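# Move strut channel from wall rack to work bench

## Task

Take the steel strut channel resting on the top arms of the wall rack and set it down on the work bench. Release it and back the robot away afterwards. The channel must stay on the bench by itself, with nothing from the robot holding it there. The robot must not tip over or finish leaning.

## Robot and tools

Robot: a wheeled base that can only drive straight or spin in place. It carries a lifting column with a tilting head and two six-joint arms, left and right, each ending in a two-finger gripper. Shoulder height S = 0.90 m + column_m. Folded, the robot is 0.73 m long and 0.62 m wide, and its front sits 0.40 m ahead of the column.

Frames: the base frame has its origin on the floor under the column, x forward, y left, z up. left_hand and right_hand are reported in this frame, at the point where the fingers meet; the tips reach 8 mm further. A hand's z axis is the finger direction (quat_wxyz rotates (0, 0, 1) onto it), and its y axis runs along the opening. base_odometry is relative to where the base stood when the scene began, and it counts wheel turns, so slipping shows up as travel.

execute_actions: the argument actions is a list holding one action, or empty to just read state and images. An action may contain base, joints, or both, plus optional speeds. Everything in one action starts at the same moment.
- base holds a single relative command, measured from where the base currently is. translate_m is a distance in metres, -3 to 3, positive forward. rotate_rad is a turn in radians, -3.2 to 3.2, positive counter-clockwise seen from above. A move that would need more than 8.667 s is refused.
- joints is one flat dictionary covering both arms, keyed by joint name. Every value is an absolute target, not an offset. column_m 0 to 0.8 m. head_tilt_rad -0.61 to 1.308 (positive tilts down). left_joint1_rad to left_joint6_rad and right_joint1_rad to right_joint6_rad, in radians, with ranges: joint1 -2.879 to 2.879; joint2 0 to 3.141; joint3 0 to 3.019; joint4 -1.692 to 1.57; joint5 -1.57 to 1.57 (positive swings the hand to the robot's right); joint6 -2.094 to 2.094 (hand roll). left_gripper_m and right_gripper_m are the fingertip gap, 0 (closed) to 0.093 m.
- speeds can lower the top speed for this action only: translate_m 0.05 to 0.8 m/s, rotate_rad 0.1 to 1 rad/s. It has no effect on arm speed.
- cameras picks which images come back: cam_head_left, cam_head_right, cam_left_wrist, cam_right_wrist, nav_camera or all. Pass [] for none; leaving it out returns all.
An unknown key or an out-of-range number makes the whole call rejected, and nothing moves. A joint you leave out may keep driving toward its earlier target.

Arm geometry (approximate): with joint1 at -1.57 (left) or 1.57 (right) and joints 5 and 6 at 0, the arm moves in a vertical plane 0.23 m to that side of the column. Set a = j2 - 0.35, b = 1.05 + j2 - j3, c = b - j4. Then the hand is 0.12 + 0.39 sin a + 0.38 cos b + 0.25 cos c m ahead and S + 0.39 cos a - 0.38 sin b - 0.25 sin c m up. c = 1.57 means the fingers point straight down. Expect the real hand to sit up to 5 cm lower and nearer the column than this, and up to about 12 cm with heavy loads, so trust the reported hand position. Reach is about 1 m. For heavy parts keep the fingers steep and close in: 3.2 kg at about 0.4 m ahead, 2 kg out to 0.6 m ahead. Targets within about 0.03 rad of the current reading (0.08 for joints 2 and 3) may not move the joint at all. To touch something gently, step about 0.05 rad per call.

Gripping: the fingers are 7 cm long, and the body behind them is 10 cm wide. To grasp, command a gap smaller than the object; a status of off_target is then expected. If the reported gap stays at least 0.002 m above the target, the hand is holding something.

wait: seconds from 0 to 10. Nothing new is commanded, and it returns state and images.
zoom_image: camera plus region [x0, y0, x1, y1] in pixels of that camera's latest image (896x504), at most 504 by 504.
read_manual: gives licence text only.
finished_scene: scene is the current scene's number. It ends the scene permanently, so call it only once the channel rests on the bench, the grippers are open and the robot has backed off.

Reading results: base_status and joint_status say how each motion ended.
- done: reached the target within tolerance.
- off_target: stopped short and may still be pushing.
- time_out: the arm gave up at its time limit but keeps pushing.
- contact_stop: reported only by the base (a wheel stalled) or the column (it touched down, or met resistance).
- joint command not followed: a safety check blocked that arm's targets, usually because the arm came near the other arm or the body. Move the offending joints at least 0.05 rad back the way they came.
Once the column has a touch-down contact_stop, it will not go lower until it has risen 0.2 m. If the base stalls, drive 0.05 m away before turning again. If turned_by_wheels and turned_by_imu disagree, the base slipped or hit something. motor_effort covers the wheels only. base_tilt is in degrees; a drop of 0.5 or more in its forward value means the robot is leaning back.

Things to avoid:
- Dropping the channel or letting it slide off the rack or bench.
- Arms colliding with or pressing on each other; a hard press ends the run.
- Pushing hard with the base, which trips a 2 s wheel shutdown.
- Driving under tables so that the column hits them.
- Moving an arm while column_m is below 0.3.
- Arms left straining against something; to relieve one, resend its current joint readings as targets.
- Tipping or tilting the robot.
Keep load-holding short, because motors heat up and an arm that overheats drops what it holds.

Each tool is called after ">>>" by a JSON object that holds its "api" and its "payload".

## Session

I'll start by getting the state and images.

>>> {"api": "execute_actions", "payload": {"actions": []}}

Scene clock: 0.00 s.
Joint torques (N m, as the arm reports them, + toward a larger angle): no reading
base_odometry: x=+0.000 y=+0.000 heading=+0.000 (m, m, rad; odometry frame)
turned_by_wheels: +0.000 (rad since the last result)
turned_by_imu: +0.000 (rad since the last result)
base_tilt: forward=+0.4 right=-0.2 (deg)
base_status: not commanded
joint_positions: column_m=+0.556 head_tilt_rad=+0.894 left_joint1_rad=-1.560 left_joint2_rad=+0.862 left_joint3_rad=+0.374 left_joint4_rad=-0.956 left_joint5_rad=+0.001 left_joint6_rad=-0.075 left_gripper_m=+0.095 right_joint1_rad=+1.571 right_joint2_rad=+0.896 right_joint3_rad=+0.421 right_joint4_rad=-0.945 right_joint5_rad=-0.041 right_joint6_rad=-0.055 right_gripper_m=+0.095
joint_status: not commanded
wheel_motors_off: 0
motor_effort: left_wheel=+1 right_wheel=+4 (%)
left_hand: x=+0.1315 y=+0.2265 z=+1.2629 quat_wxyz=(+0.444, +0.038, -0.895, -0.019) (m; base frame)
right_hand: x=+0.1517 y=-0.2185 z=+1.2517 quat_wxyz=(+0.433, +0.016, -0.901, -0.030) (m; base frame)
pictures: cam_head_left, cam_head_right, cam_left_wrist, cam_right_wrist, nav_camera
Images, in order (width x height): cam_head_left 896x504, cam_head_right 896x504, cam_left_wrist 896x504, cam_right_wrist 896x504, nav_camera 896x504.

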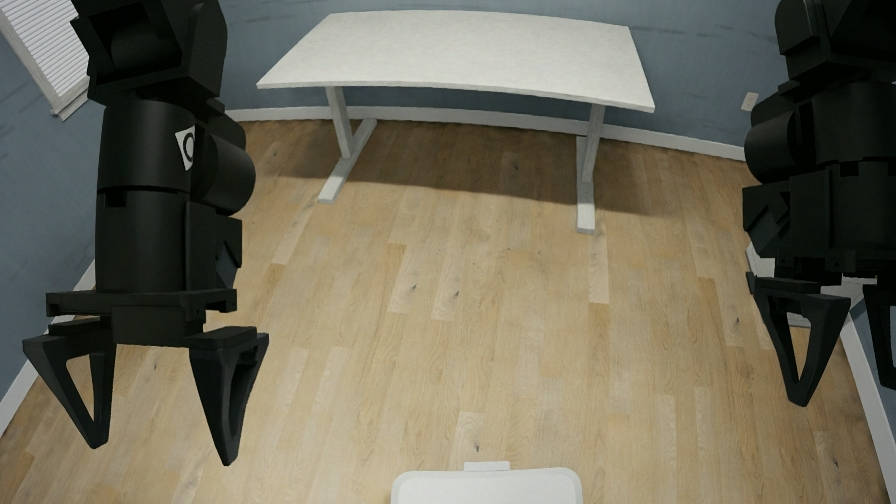

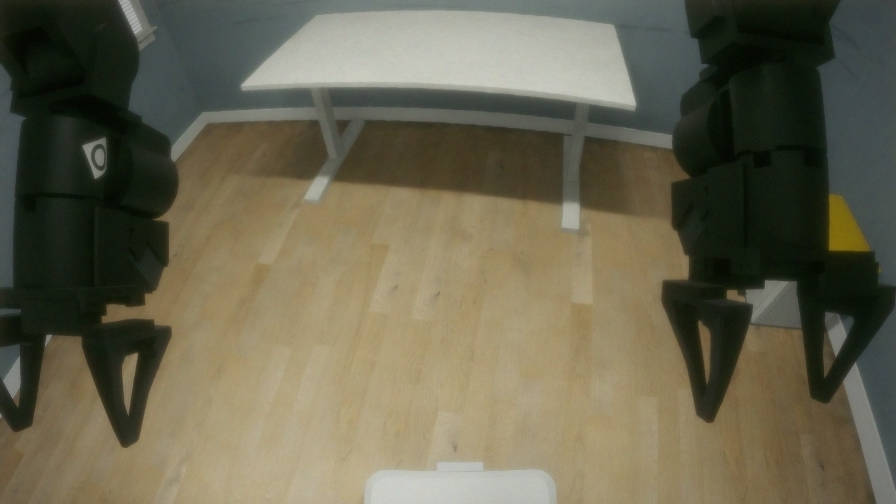

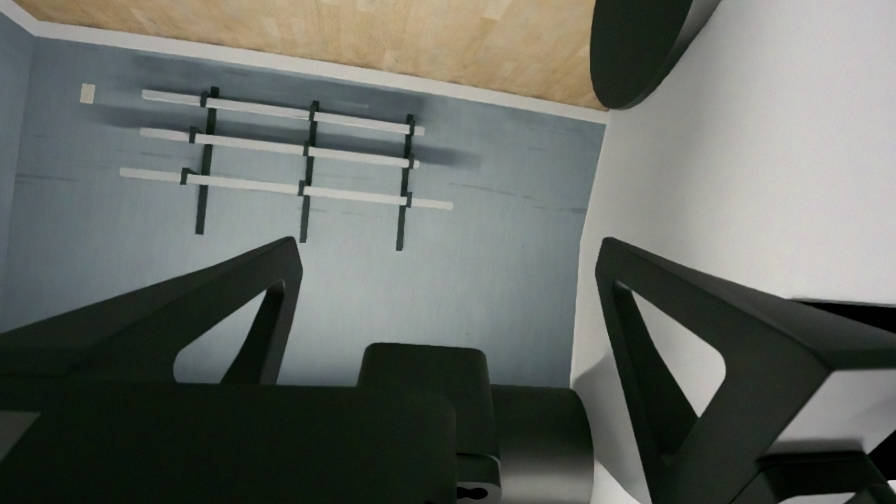

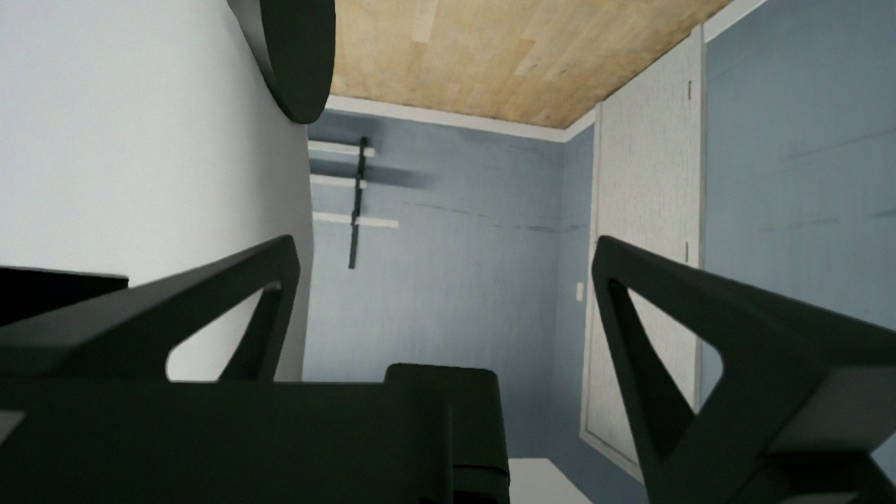

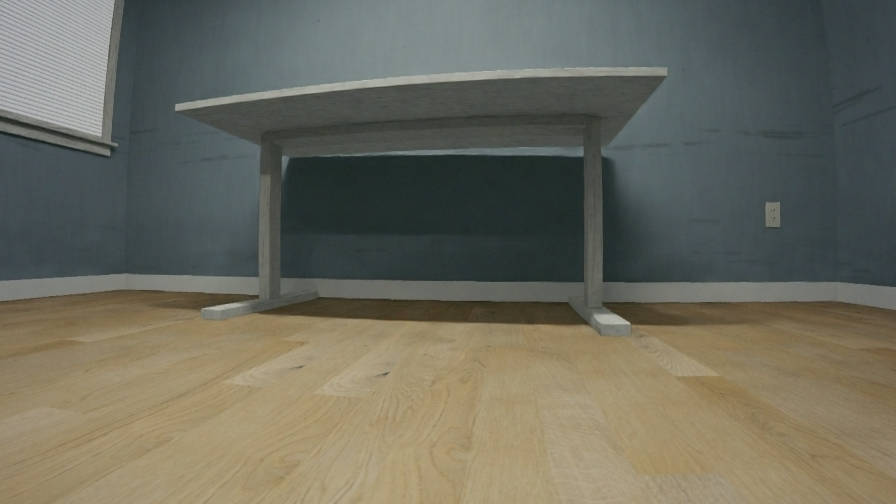

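>>> {"api": "execute_actions", "payload": {"actions": [{"base": {"rotate_rad": 2.65}, "joints": {"head_tilt_rad": 0.3}}], "cameras": ["cam_head_left", "cam_head_right", "nav_camera"]}}

Scene clock: 4.70 s.
Joint torques (N m, as the arm reports them, + toward a larger angle): left_arm=[-0.2  -7.24 -0.78 -1.04 -0.05 -0.09] | right_arm=[-0.32 -9.76 -1.19 -1.8   0.04  0.04]
base_odometry: x=+0.000 y=+0.000 heading=+2.650 (m, m, rad; odometry frame)
turned_by_wheels: +2.650 (rad since the last result)
turned_by_imu: +2.611 (rad since the last result)
base_tilt: forward=+0.4 right=-0.1 (deg)
base_status: done
joint_positions: column_m=+0.556 head_tilt_rad=+0.319 left_joint1_rad=-1.560 left_joint2_rad=+0.862 left_joint3_rad=+0.374 left_joint4_rad=-0.956 left_joint5_rad=+0.001 left_joint6_rad=-0.075 left_gripper_m=+0.095 right_joint1_rad=+1.571 right_joint2_rad=+0.896 right_joint3_rad=+0.421 right_joint4_rad=-0.945 right_joint5_rad=-0.041 right_joint6_rad=-0.055 right_gripper_m=+0.095
joint_status: all done
wheel_motors_off: 0
motor_effort: left_wheel=+0(43) right_wheel=+0(29) (%)
left_hand: x=+0.1315 y=+0.2265 z=+1.2629 quat_wxyz=(+0.444, +0.038, -0.895, -0.019) (m; base frame)
right_hand: x=+0.1517 y=-0.2185 z=+1.2517 quat_wxyz=(+0.433, +0.016, -0.901, -0.030) (m; base frame)
pictures: cam_head_left, cam_head_right, nav_camera
camera_calibration (this result's frames):
cam_head_left: T_world_to_cam=[[0.0307511, -0.998899, -0.0354268, 0.0892204], [-0.338547, 0.0229395, -0.94067, 1.46374], [0.940447, 0.0409203, -0.337469, 0.400913], [0, 0, 0, 1]] pos_world=[0.115765, 0.0391393, 1.51535]
cam_head_right: T_world_to_cam=[[0.0280103, -0.998738, -0.041681, 0.0235239], [-0.335315, 0.0298936, -0.941632, 1.46568], [0.94169, 0.0403517, -0.334055, 0.396338], [0, 0, 0, 1]] pos_world=[0.117578, -0.036313, 1.51351]
Images, in order (width x height): cam_head_left 896x504, cam_head_right 896x504, nav_camera 896x504.

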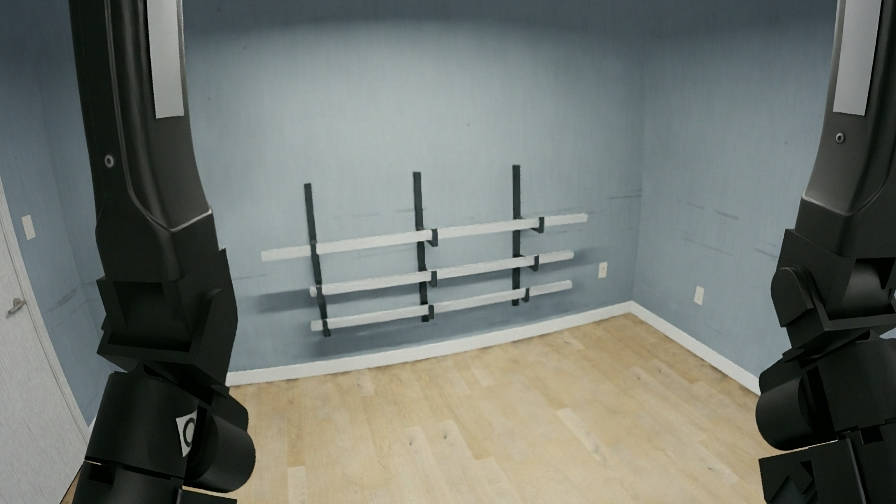

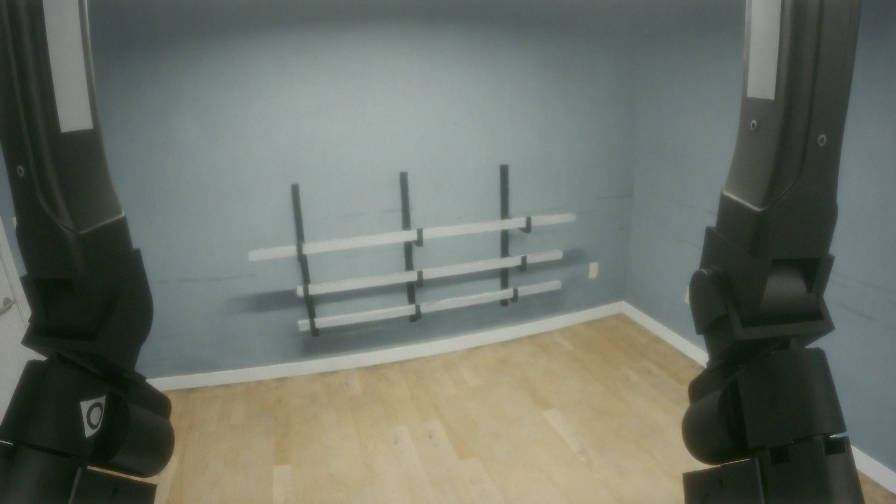

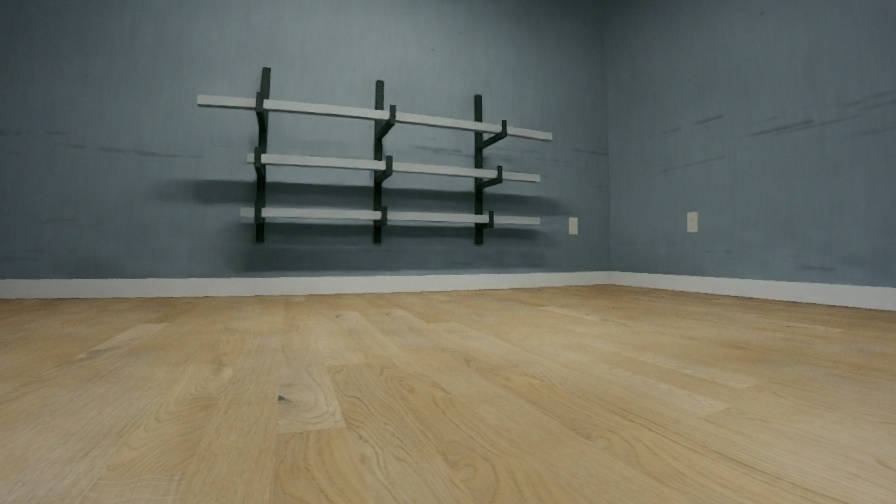

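>>> {"api": "zoom_image", "payload": {"camera": "cam_head_left", "region": [240, 150, 660, 400]}}

>>> {"api": "zoom_image", "payload": {"camera": "nav_camera", "region": [180, 50, 640, 320]}}

Region (240, 150, 660, 400) of cam_head_left's 896x504 image, scaled by 1.200, with more detail than that image has; it fills the top 300 rows of this view, and the rest is white.

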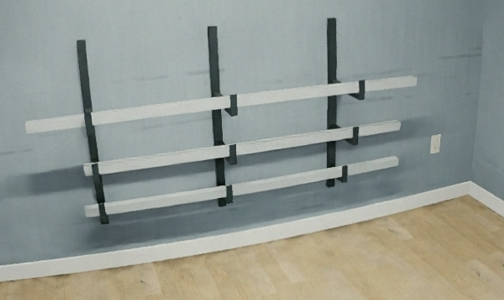

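Region (180, 50, 640, 320) of nav_camera's 896x504 image, scaled by 1.096, with more detail than that image has; it fills the top 296 rows of this view, and the rest is white.

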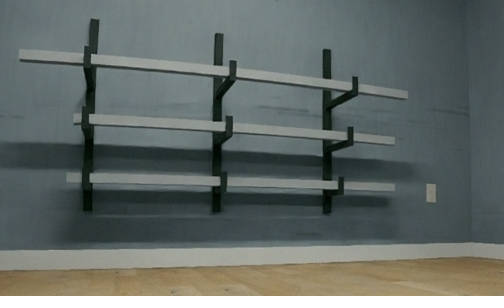

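>>> {"api": "zoom_image", "payload": {"camera": "cam_head_left", "region": [230, 290, 450, 400]}}

>>> {"api": "zoom_image", "payload": {"camera": "cam_head_left", "region": [440, 270, 660, 380]}}

>>> {"api": "zoom_image", "payload": {"camera": "cam_head_left", "region": [250, 170, 450, 270]}}

>>> {"api": "zoom_image", "payload": {"camera": "cam_head_left", "region": [410, 160, 610, 260]}}

Region (230, 290, 450, 400) of cam_head_left's 896x504 image, scaled by 2.291, with more detail than that image has.

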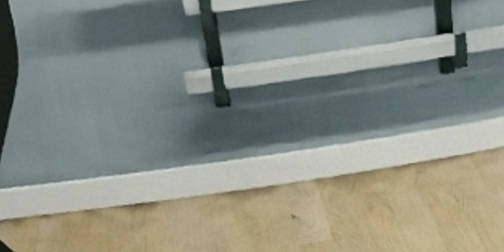

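Region (440, 270, 660, 380) of cam_head_left's 896x504 image, scaled by 2.291, with more detail than that image has.

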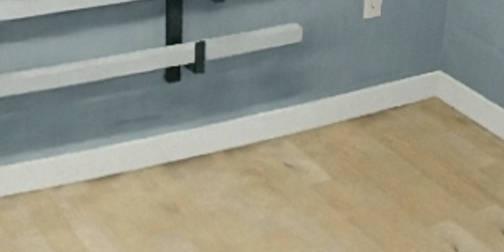

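Region (250, 170, 450, 270) of cam_head_left's 896x504 image, scaled by 2.520, with more detail than that image has.

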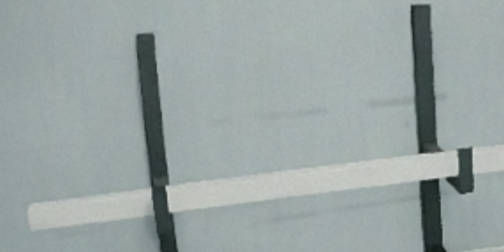

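Region (410, 160, 610, 260) of cam_head_left's 896x504 image, scaled by 2.520, with more detail than that image has.

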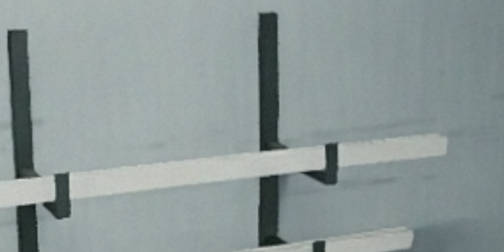

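>>> {"api": "execute_actions", "payload": {"actions": [{"base": {"translate_m": 1.15}, "joints": {"head_tilt_rad": 0.6, "column_m": 0.63, "left_joint1_rad": -1.57, "left_joint2_rad": 1.586, "left_joint3_rad": 0.965, "left_joint4_rad": 0.10, "left_joint5_rad": 0.0, "left_joint6_rad": -1.57, "right_joint1_rad": 1.57, "right_joint2_rad": 1.586, "right_joint3_rad": 0.965, "right_joint4_rad": 0.10, "right_joint5_rad": 0.0, "right_joint6_rad": 1.57}}]}}

Scene clock: 10.87 s.
Joint torques (N m, as the arm reports them, + toward a larger angle): left_arm=[ -0.55 -15.23  -0.33   0.75  -0.15  -0.23] | right_arm=[  0.14 -18.7   -1.18   0.6    0.23   0.14]
base_odometry: x=-1.014 y=+0.543 heading=+2.650 (m, m, rad; odometry frame)
turned_by_wheels: +0.000 (rad since the last result)
turned_by_imu: +0.002 (rad since the last result)
base_tilt: forward=+0.5 right=-0.1 (deg)
base_status: done
joint_positions: column_m=+0.630 head_tilt_rad=+0.604 left_joint1_rad=-1.564 left_joint2_rad=+1.593 left_joint3_rad=+0.961 left_joint4_rad=+0.094 left_joint5_rad=+0.001 left_joint6_rad=-1.555 left_gripper_m=+0.095 right_joint1_rad=+1.571 right_joint2_rad=+1.591 right_joint3_rad=+0.967 right_joint4_rad=+0.094 right_joint5_rad=-0.003 right_joint6_rad=+1.557 right_gripper_m=+0.095
joint_status: all done
wheel_motors_off: 0
motor_effort: left_wheel=+0(51) right_wheel=-1(46) (%)
left_hand: x=+0.4441 y=+0.2288 z=+1.0290 quat_wxyz=(+0.003, +0.703, -0.712, -0.007) (m; base frame)
right_hand: x=+0.4483 y=-0.2250 z=+1.0294 quat_wxyz=(+0.003, -0.702, -0.712, +0.001) (m; base frame)
pictures: cam_head_left, cam_head_right, cam_left_wrist, cam_right_wrist, nav_camera
camera_calibration (this result's frames):
cam_head_left: T_world_to_cam=[[0.0195657, -0.998899, -0.0426365, 0.104037], [-0.589073, 0.0229395, -0.807754, 1.33073], [0.807843, 0.0409203, -0.587976, 0.837173], [0, 0, 0, 1]] pos_world=[0.105558, 0.0391393, 1.57158]
cam_head_right: T_world_to_cam=[[0.0151789, -0.998738, -0.0478694, 0.0372333], [-0.586241, 0.0298936, -0.809585, 1.33416], [0.809994, 0.0403517, -0.585048, 0.833087], [0, 0, 0, 1]] pos_world=[0.10678, -0.036313, 1.5693]
cam_left_wrist: T_world_to_cam=[[0.999072, -0.0039709, -0.0428867, -0.39665], [0.0218608, -0.811193, 0.58437, -0.422081], [-0.0371099, -0.584765, -0.810353, 1.11045], [0, 0, 0, 1]] pos_world=[0.446718, 0.305388, 1.1295]
cam_right_wrist: T_world_to_cam=[[-0.999958, -0.00848943, 0.00342781, 0.4464], [-0.00493993, 0.815529, 0.578695, -0.404923], [-0.00770827, 0.578653, -0.815537, 1.09307], [0, 0, 0, 1]] pos_world=[0.452807, -0.298491, 1.12423]
Images, in order (width x height): cam_head_left 896x504, cam_head_right 896x504, cam_left_wrist 896x504, cam_right_wrist 896x504, nav_camera 896x504.

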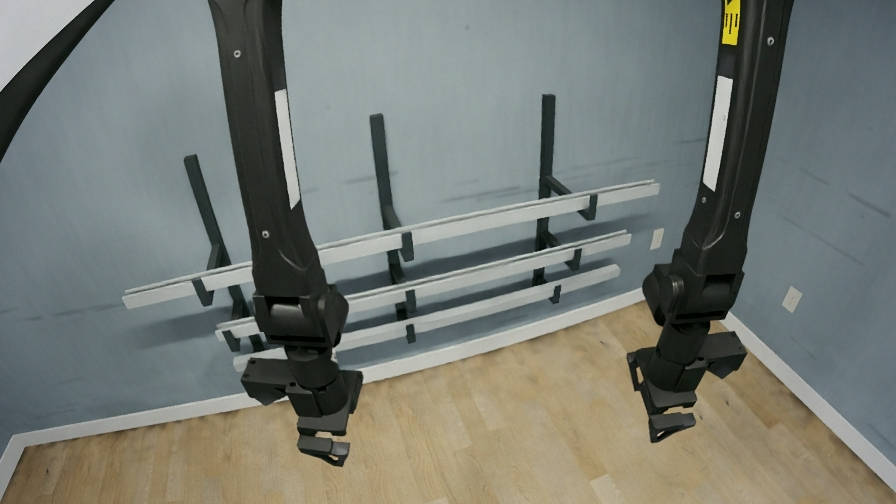

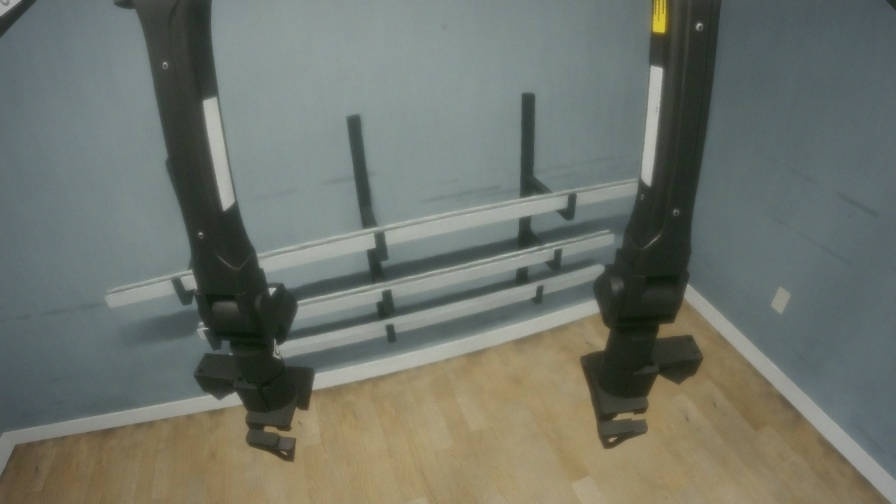

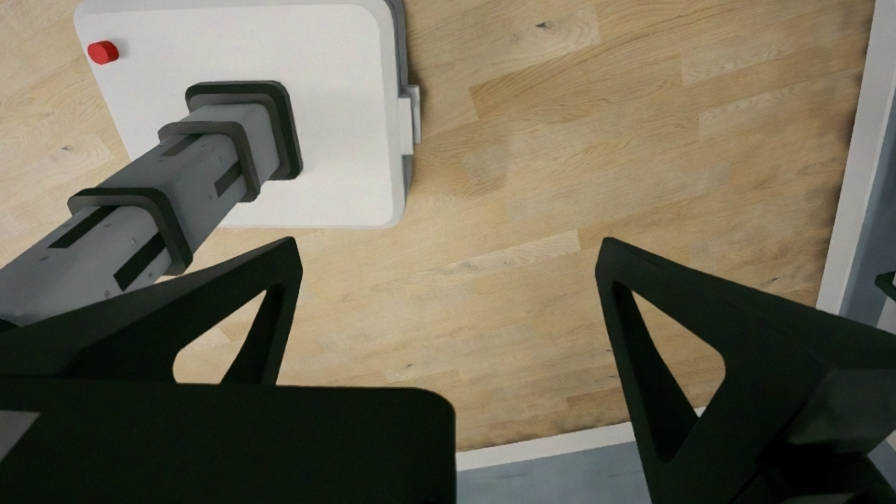

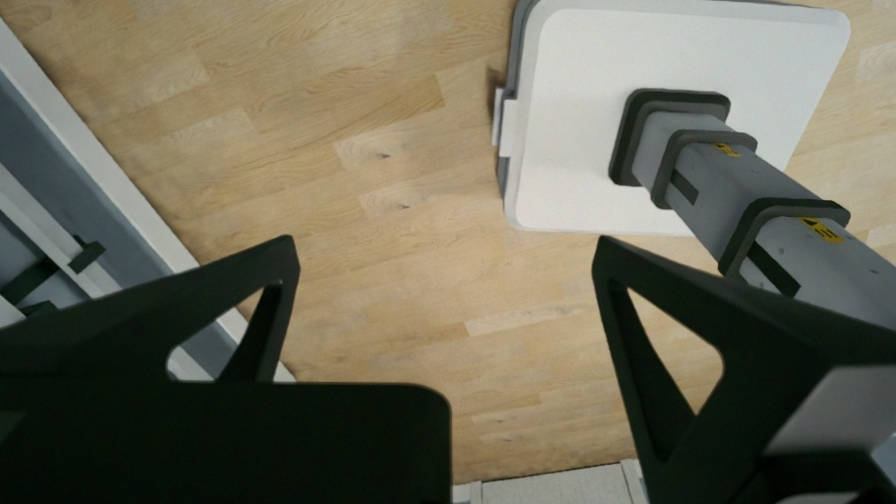

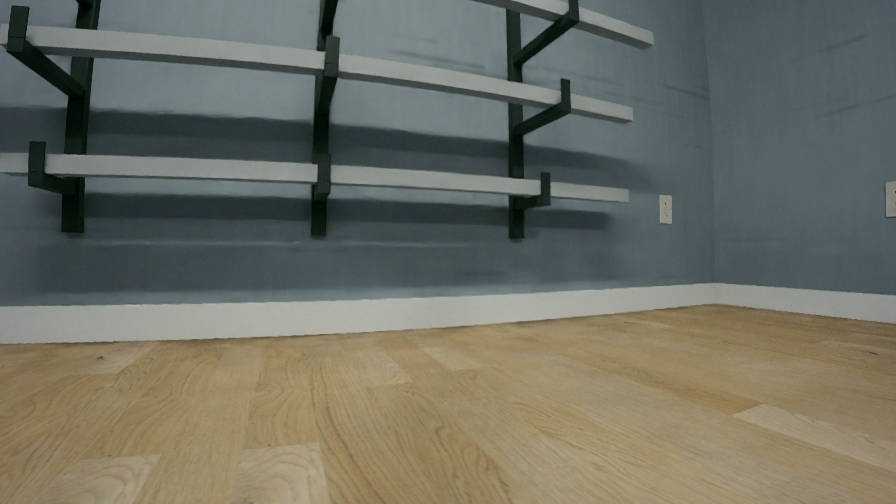

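>>> {"api": "zoom_image", "payload": {"camera": "cam_head_left", "region": [110, 230, 270, 320]}}

>>> {"api": "zoom_image", "payload": {"camera": "cam_head_left", "region": [340, 190, 500, 280]}}

>>> {"api": "zoom_image", "payload": {"camera": "cam_head_left", "region": [520, 160, 680, 250]}}

>>> {"api": "zoom_image", "payload": {"camera": "cam_head_right", "region": [320, 190, 480, 280]}}

>>> {"api": "zoom_image", "payload": {"camera": "cam_head_right", "region": [90, 240, 250, 330]}}

Region (110, 230, 270, 320) of cam_head_left's 896x504 image, scaled by 3.150, with more detail than that image has; it fills the top 284 rows of this view, and the rest is white.

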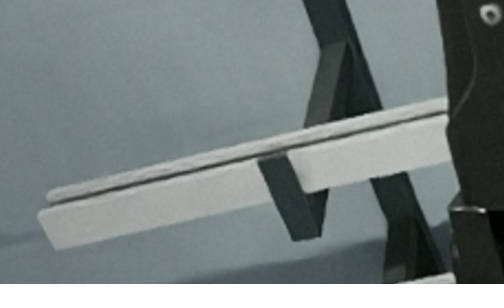

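Region (340, 190, 500, 280) of cam_head_left's 896x504 image, scaled by 3.150, with more detail than that image has; it fills the top 284 rows of this view, and the rest is white.

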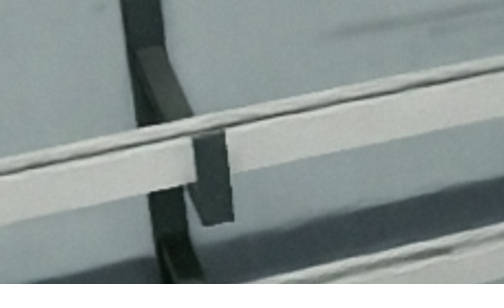

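Region (520, 160, 680, 250) of cam_head_left's 896x504 image, scaled by 3.150, with more detail than that image has; it fills the top 284 rows of this view, and the rest is white.

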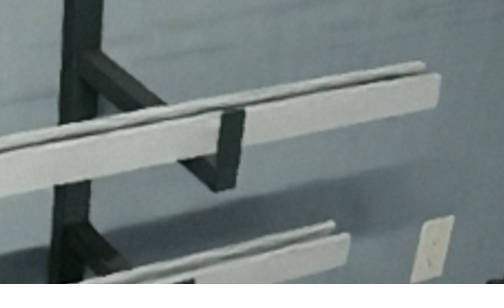

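Region (320, 190, 480, 280) of cam_head_right's 896x504 image, scaled by 3.150, with more detail than that image has; it fills the top 284 rows of this view, and the rest is white.

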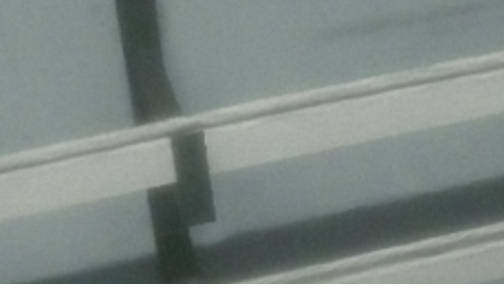

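Region (90, 240, 250, 330) of cam_head_right's 896x504 image, scaled by 3.150, with more detail than that image has; it fills the top 284 rows of this view, and the rest is white.

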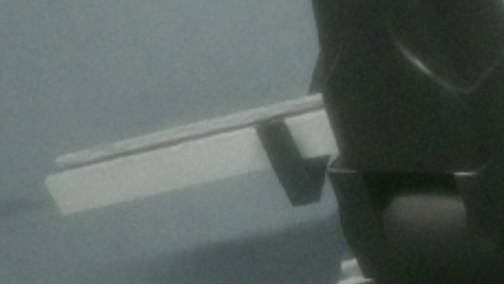

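>>> {"api": "zoom_image", "payload": {"camera": "nav_camera", "region": [500, 0, 680, 130]}}

>>> {"api": "zoom_image", "payload": {"camera": "nav_camera", "region": [0, 130, 400, 360]}}

>>> {"api": "zoom_image", "payload": {"camera": "nav_camera", "region": [380, 150, 780, 360]}}

Region (500, 0, 680, 130) of nav_camera's 896x504 image, scaled by 2.800, with more detail than that image has.

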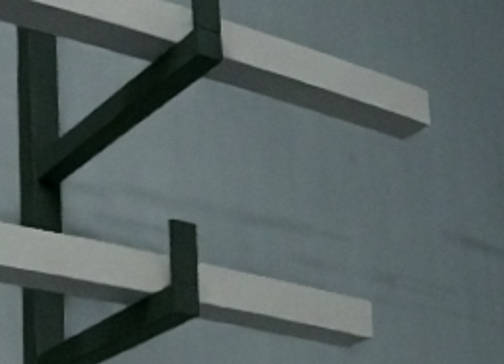

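Region (0, 130, 400, 360) of nav_camera's 896x504 image, scaled by 1.260, with more detail than that image has; it fills the top 290 rows of this view, and the rest is white.

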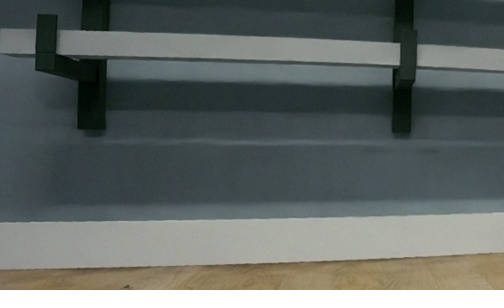

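Region (380, 150, 780, 360) of nav_camera's 896x504 image, scaled by 1.260, with more detail than that image has; it fills the top 265 rows of this view, and the rest is white.

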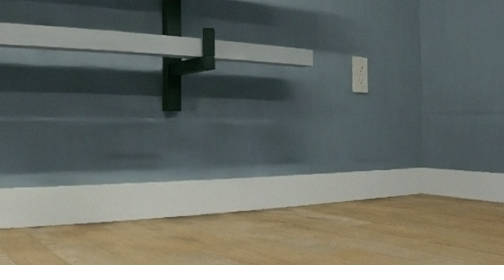

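>>> {"api": "execute_actions", "payload": {"actions": [{"base": {"translate_m": 0.57}, "joints": {"head_tilt_rad": 0.9}}], "cameras": []}}

>>> {"api": "execute_actions", "payload": {"actions": [{"base": {"rotate_rad": 0.33}}]}}

Scene clock: 14.47 s.
Joint torques (N m, as the arm reports them, + toward a larger angle): left_arm=[ -0.28 -15.33  -0.52   0.71  -0.15  -0.23] | right_arm=[ -0.33 -18.64  -1.16   0.5    0.22   0.13]
base_odometry: x=-1.516 y=+0.812 heading=+2.650 (m, m, rad; odometry frame)
turned_by_wheels: +0.000 (rad since the last result)
turned_by_imu: +0.001 (rad since the last result)
base_tilt: forward=+0.4 right=-0.2 (deg)
base_status: done
joint_positions: column_m=+0.630 head_tilt_rad=+0.902 left_joint1_rad=-1.564 left_joint2_rad=+1.590 left_joint3_rad=+0.965 left_joint4_rad=+0.095 left_joint5_rad=+0.001 left_joint6_rad=-1.555 left_gripper_m=+0.095 right_joint1_rad=+1.571 right_joint2_rad=+1.591 right_joint3_rad=+0.968 right_joint4_rad=+0.095 right_joint5_rad=-0.003 right_joint6_rad=+1.557 right_gripper_m=+0.095
joint_status: all done
wheel_motors_off: 0
motor_effort: left_wheel=+1(29) right_wheel=-2(29) (%)
left_hand: x=+0.4477 y=+0.2288 z=+1.0297 quat_wxyz=(+0.001, +0.703, -0.712, -0.004) (m; base frame)
right_hand: x=+0.4494 y=-0.2250 z=+1.0294 quat_wxyz=(+0.002, -0.702, -0.712, +0.001) (m; base frame)
pictures: none
No camera images: the call's "cameras" was empty. Leave "cameras" out to get every camera's image.

Scene clock: 16.03 s.
Joint torques (N m, as the arm reports them, + toward a larger angle): left_arm=[ -0.24 -14.81  -0.6    0.72  -0.15  -0.23] | right_arm=[ -0.75 -18.14  -1.37   0.35   0.19   0.15]
base_odometry: x=-1.516 y=+0.812 heading=+2.979 (m, m, rad; odometry frame)
turned_by_wheels: +0.329 (rad since the last result)
turned_by_imu: +0.318 (rad since the last result)
base_tilt: forward=+0.3 right=-0.2 (deg)
base_status: done
joint_positions: column_m=+0.630 head_tilt_rad=+0.902 left_joint1_rad=-1.569 left_joint2_rad=+1.590 left_joint3_rad=+0.965 left_joint4_rad=+0.095 left_joint5_rad=+0.001 left_joint6_rad=-1.555 left_gripper_m=+0.095 right_joint1_rad=+1.571 right_joint2_rad=+1.591 right_joint3_rad=+0.967 right_joint4_rad=+0.095 right_joint5_rad=-0.002 right_joint6_rad=+1.557 right_gripper_m=+0.095
joint_status: not commanded
wheel_motors_off: 0
motor_effort: left_wheel=-3(45) right_wheel=+1(42) (%)
left_hand: x=+0.4477 y=+0.2257 z=+1.0297 quat_wxyz=(+0.002, +0.702, -0.712, -0.003) (m; base frame)
right_hand: x=+0.4492 y=-0.2252 z=+1.0294 quat_wxyz=(+0.002, -0.702, -0.712, +0.001) (m; base frame)
pictures: cam_head_left, cam_head_right, cam_left_wrist, cam_right_wrist, nav_camera
camera_calibration (this result's frames):
cam_head_left: T_world_to_cam=[[0.00620631, -0.998899, -0.0464991, 0.110947], [-0.799998, 0.0229395, -0.599565, 1.00487], [0.599971, 0.0409203, -0.798974, 1.18852], [0, 0, 0, 1]] pos_world=[0.0901264, 0.0391393, 1.55723]
cam_head_right: T_world_to_cam=[[0.000478205, -0.998738, -0.0502161, 0.0417602], [-0.797827, 0.0298936, -0.602145, 1.00954], [0.602887, 0.0403517, -0.796806, 1.18562], [0, 0, 0, 1]] pos_world=[0.0906267, -0.036313, 1.5547]
cam_left_wrist: T_world_to_cam=[[0.99933, -0.00664477, -0.036003, -0.406768], [0.0158053, -0.808732, 0.587965, -0.426607], [-0.0330236, -0.58814, -0.808085, 1.10597], [0, 0, 0, 1]] pos_world=[0.449761, 0.302751, 1.1299]
cam_right_wrist: T_world_to_cam=[[-0.999963, -0.00849181, 0.001527, 0.449214], [-0.00604659, 0.815971, 0.578062, -0.403617], [-0.00615478, 0.578031, -0.815992, 1.09286], [0, 0, 0, 1]] pos_world=[0.453483, -0.29855, 1.12439]
Images, in order (width x height): cam_head_left 896x504, cam_head_right 896x504, cam_left_wrist 896x504, cam_right_wrist 896x504, nav_camera 896x504.

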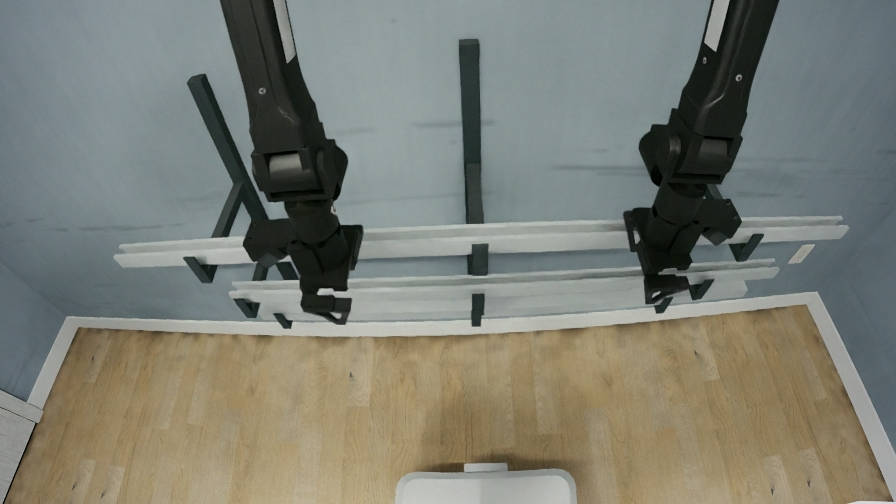

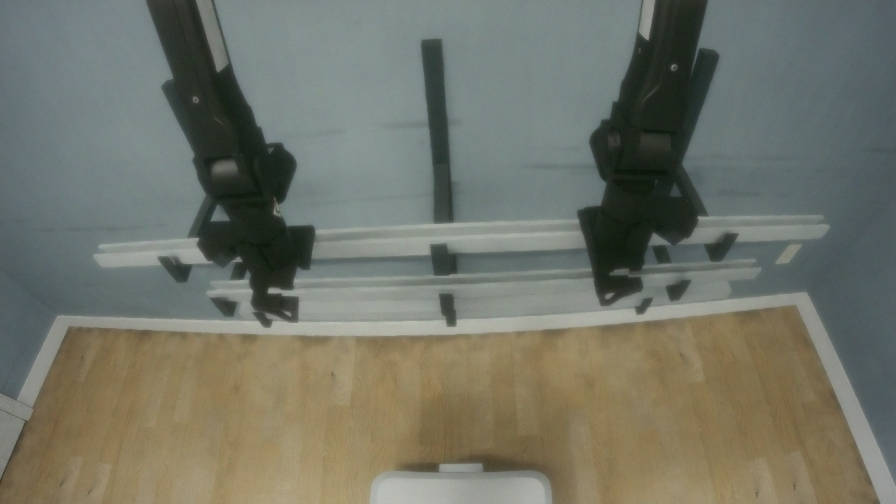

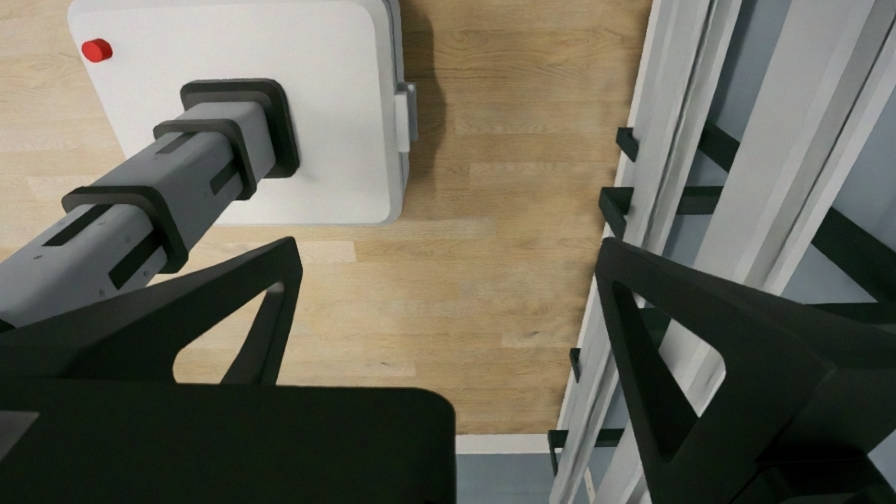

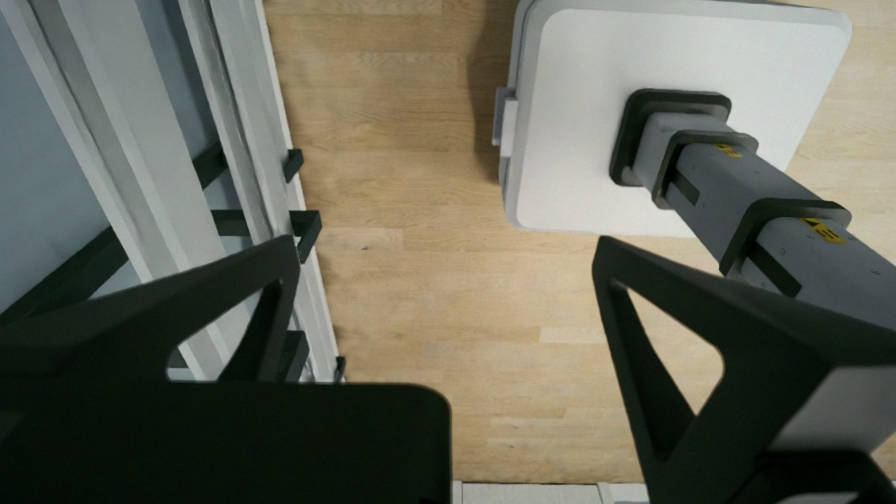

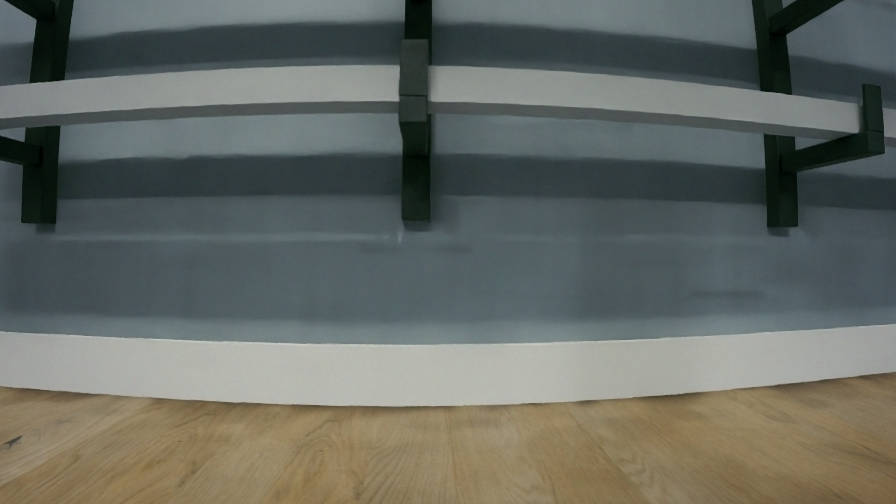

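>>> {"api": "zoom_image", "payload": {"camera": "cam_head_left", "region": [360, 200, 640, 340]}}

>>> {"api": "zoom_image", "payload": {"camera": "cam_head_left", "region": [100, 220, 260, 300]}}

>>> {"api": "zoom_image", "payload": {"camera": "cam_head_left", "region": [720, 200, 880, 280]}}

>>> {"api": "zoom_image", "payload": {"camera": "cam_left_wrist", "region": [560, 0, 896, 300]}}

>>> {"api": "zoom_image", "payload": {"camera": "cam_right_wrist", "region": [0, 0, 336, 300]}}

Region (360, 200, 640, 340) of cam_head_left's 896x504 image, scaled by 1.800, with more detail than that image has.

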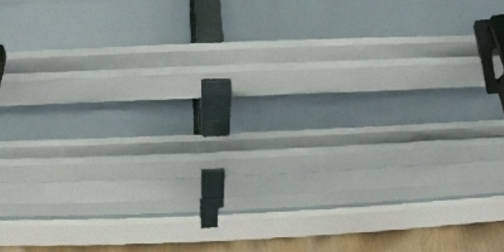

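Region (100, 220, 260, 300) of cam_head_left's 896x504 image, scaled by 3.150, with more detail than that image has.

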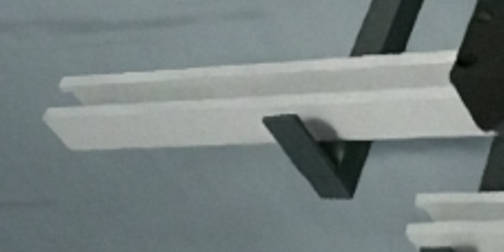

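Region (720, 200, 880, 280) of cam_head_left's 896x504 image, scaled by 3.150, with more detail than that image has.

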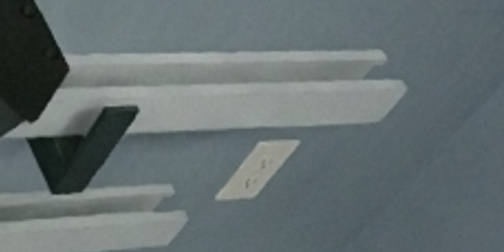

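Region (560, 0, 896, 300) of cam_left_wrist's 896x504 image, scaled by 1.500, with more detail than that image has; it fills the top 450 rows of this view, and the rest is white.

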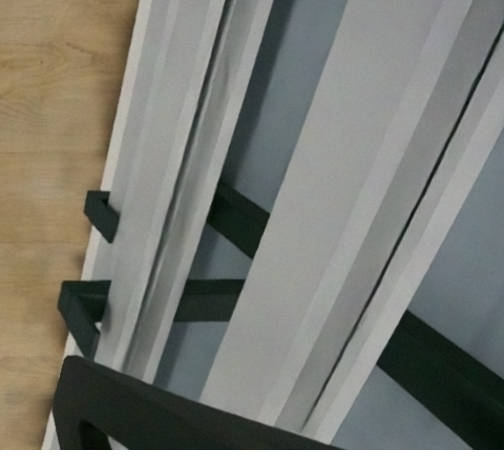

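Region (0, 0, 336, 300) of cam_right_wrist's 896x504 image, scaled by 1.500, with more detail than that image has; it fills the top 450 rows of this view, and the rest is white.

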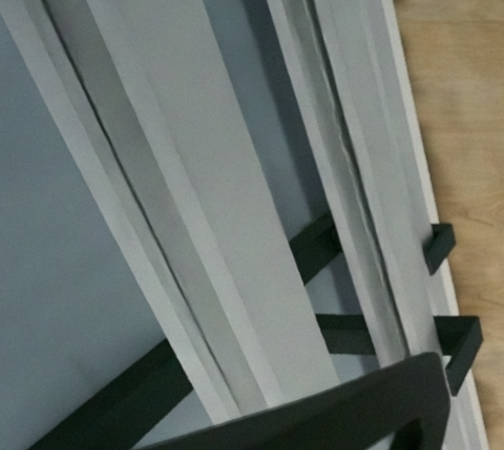

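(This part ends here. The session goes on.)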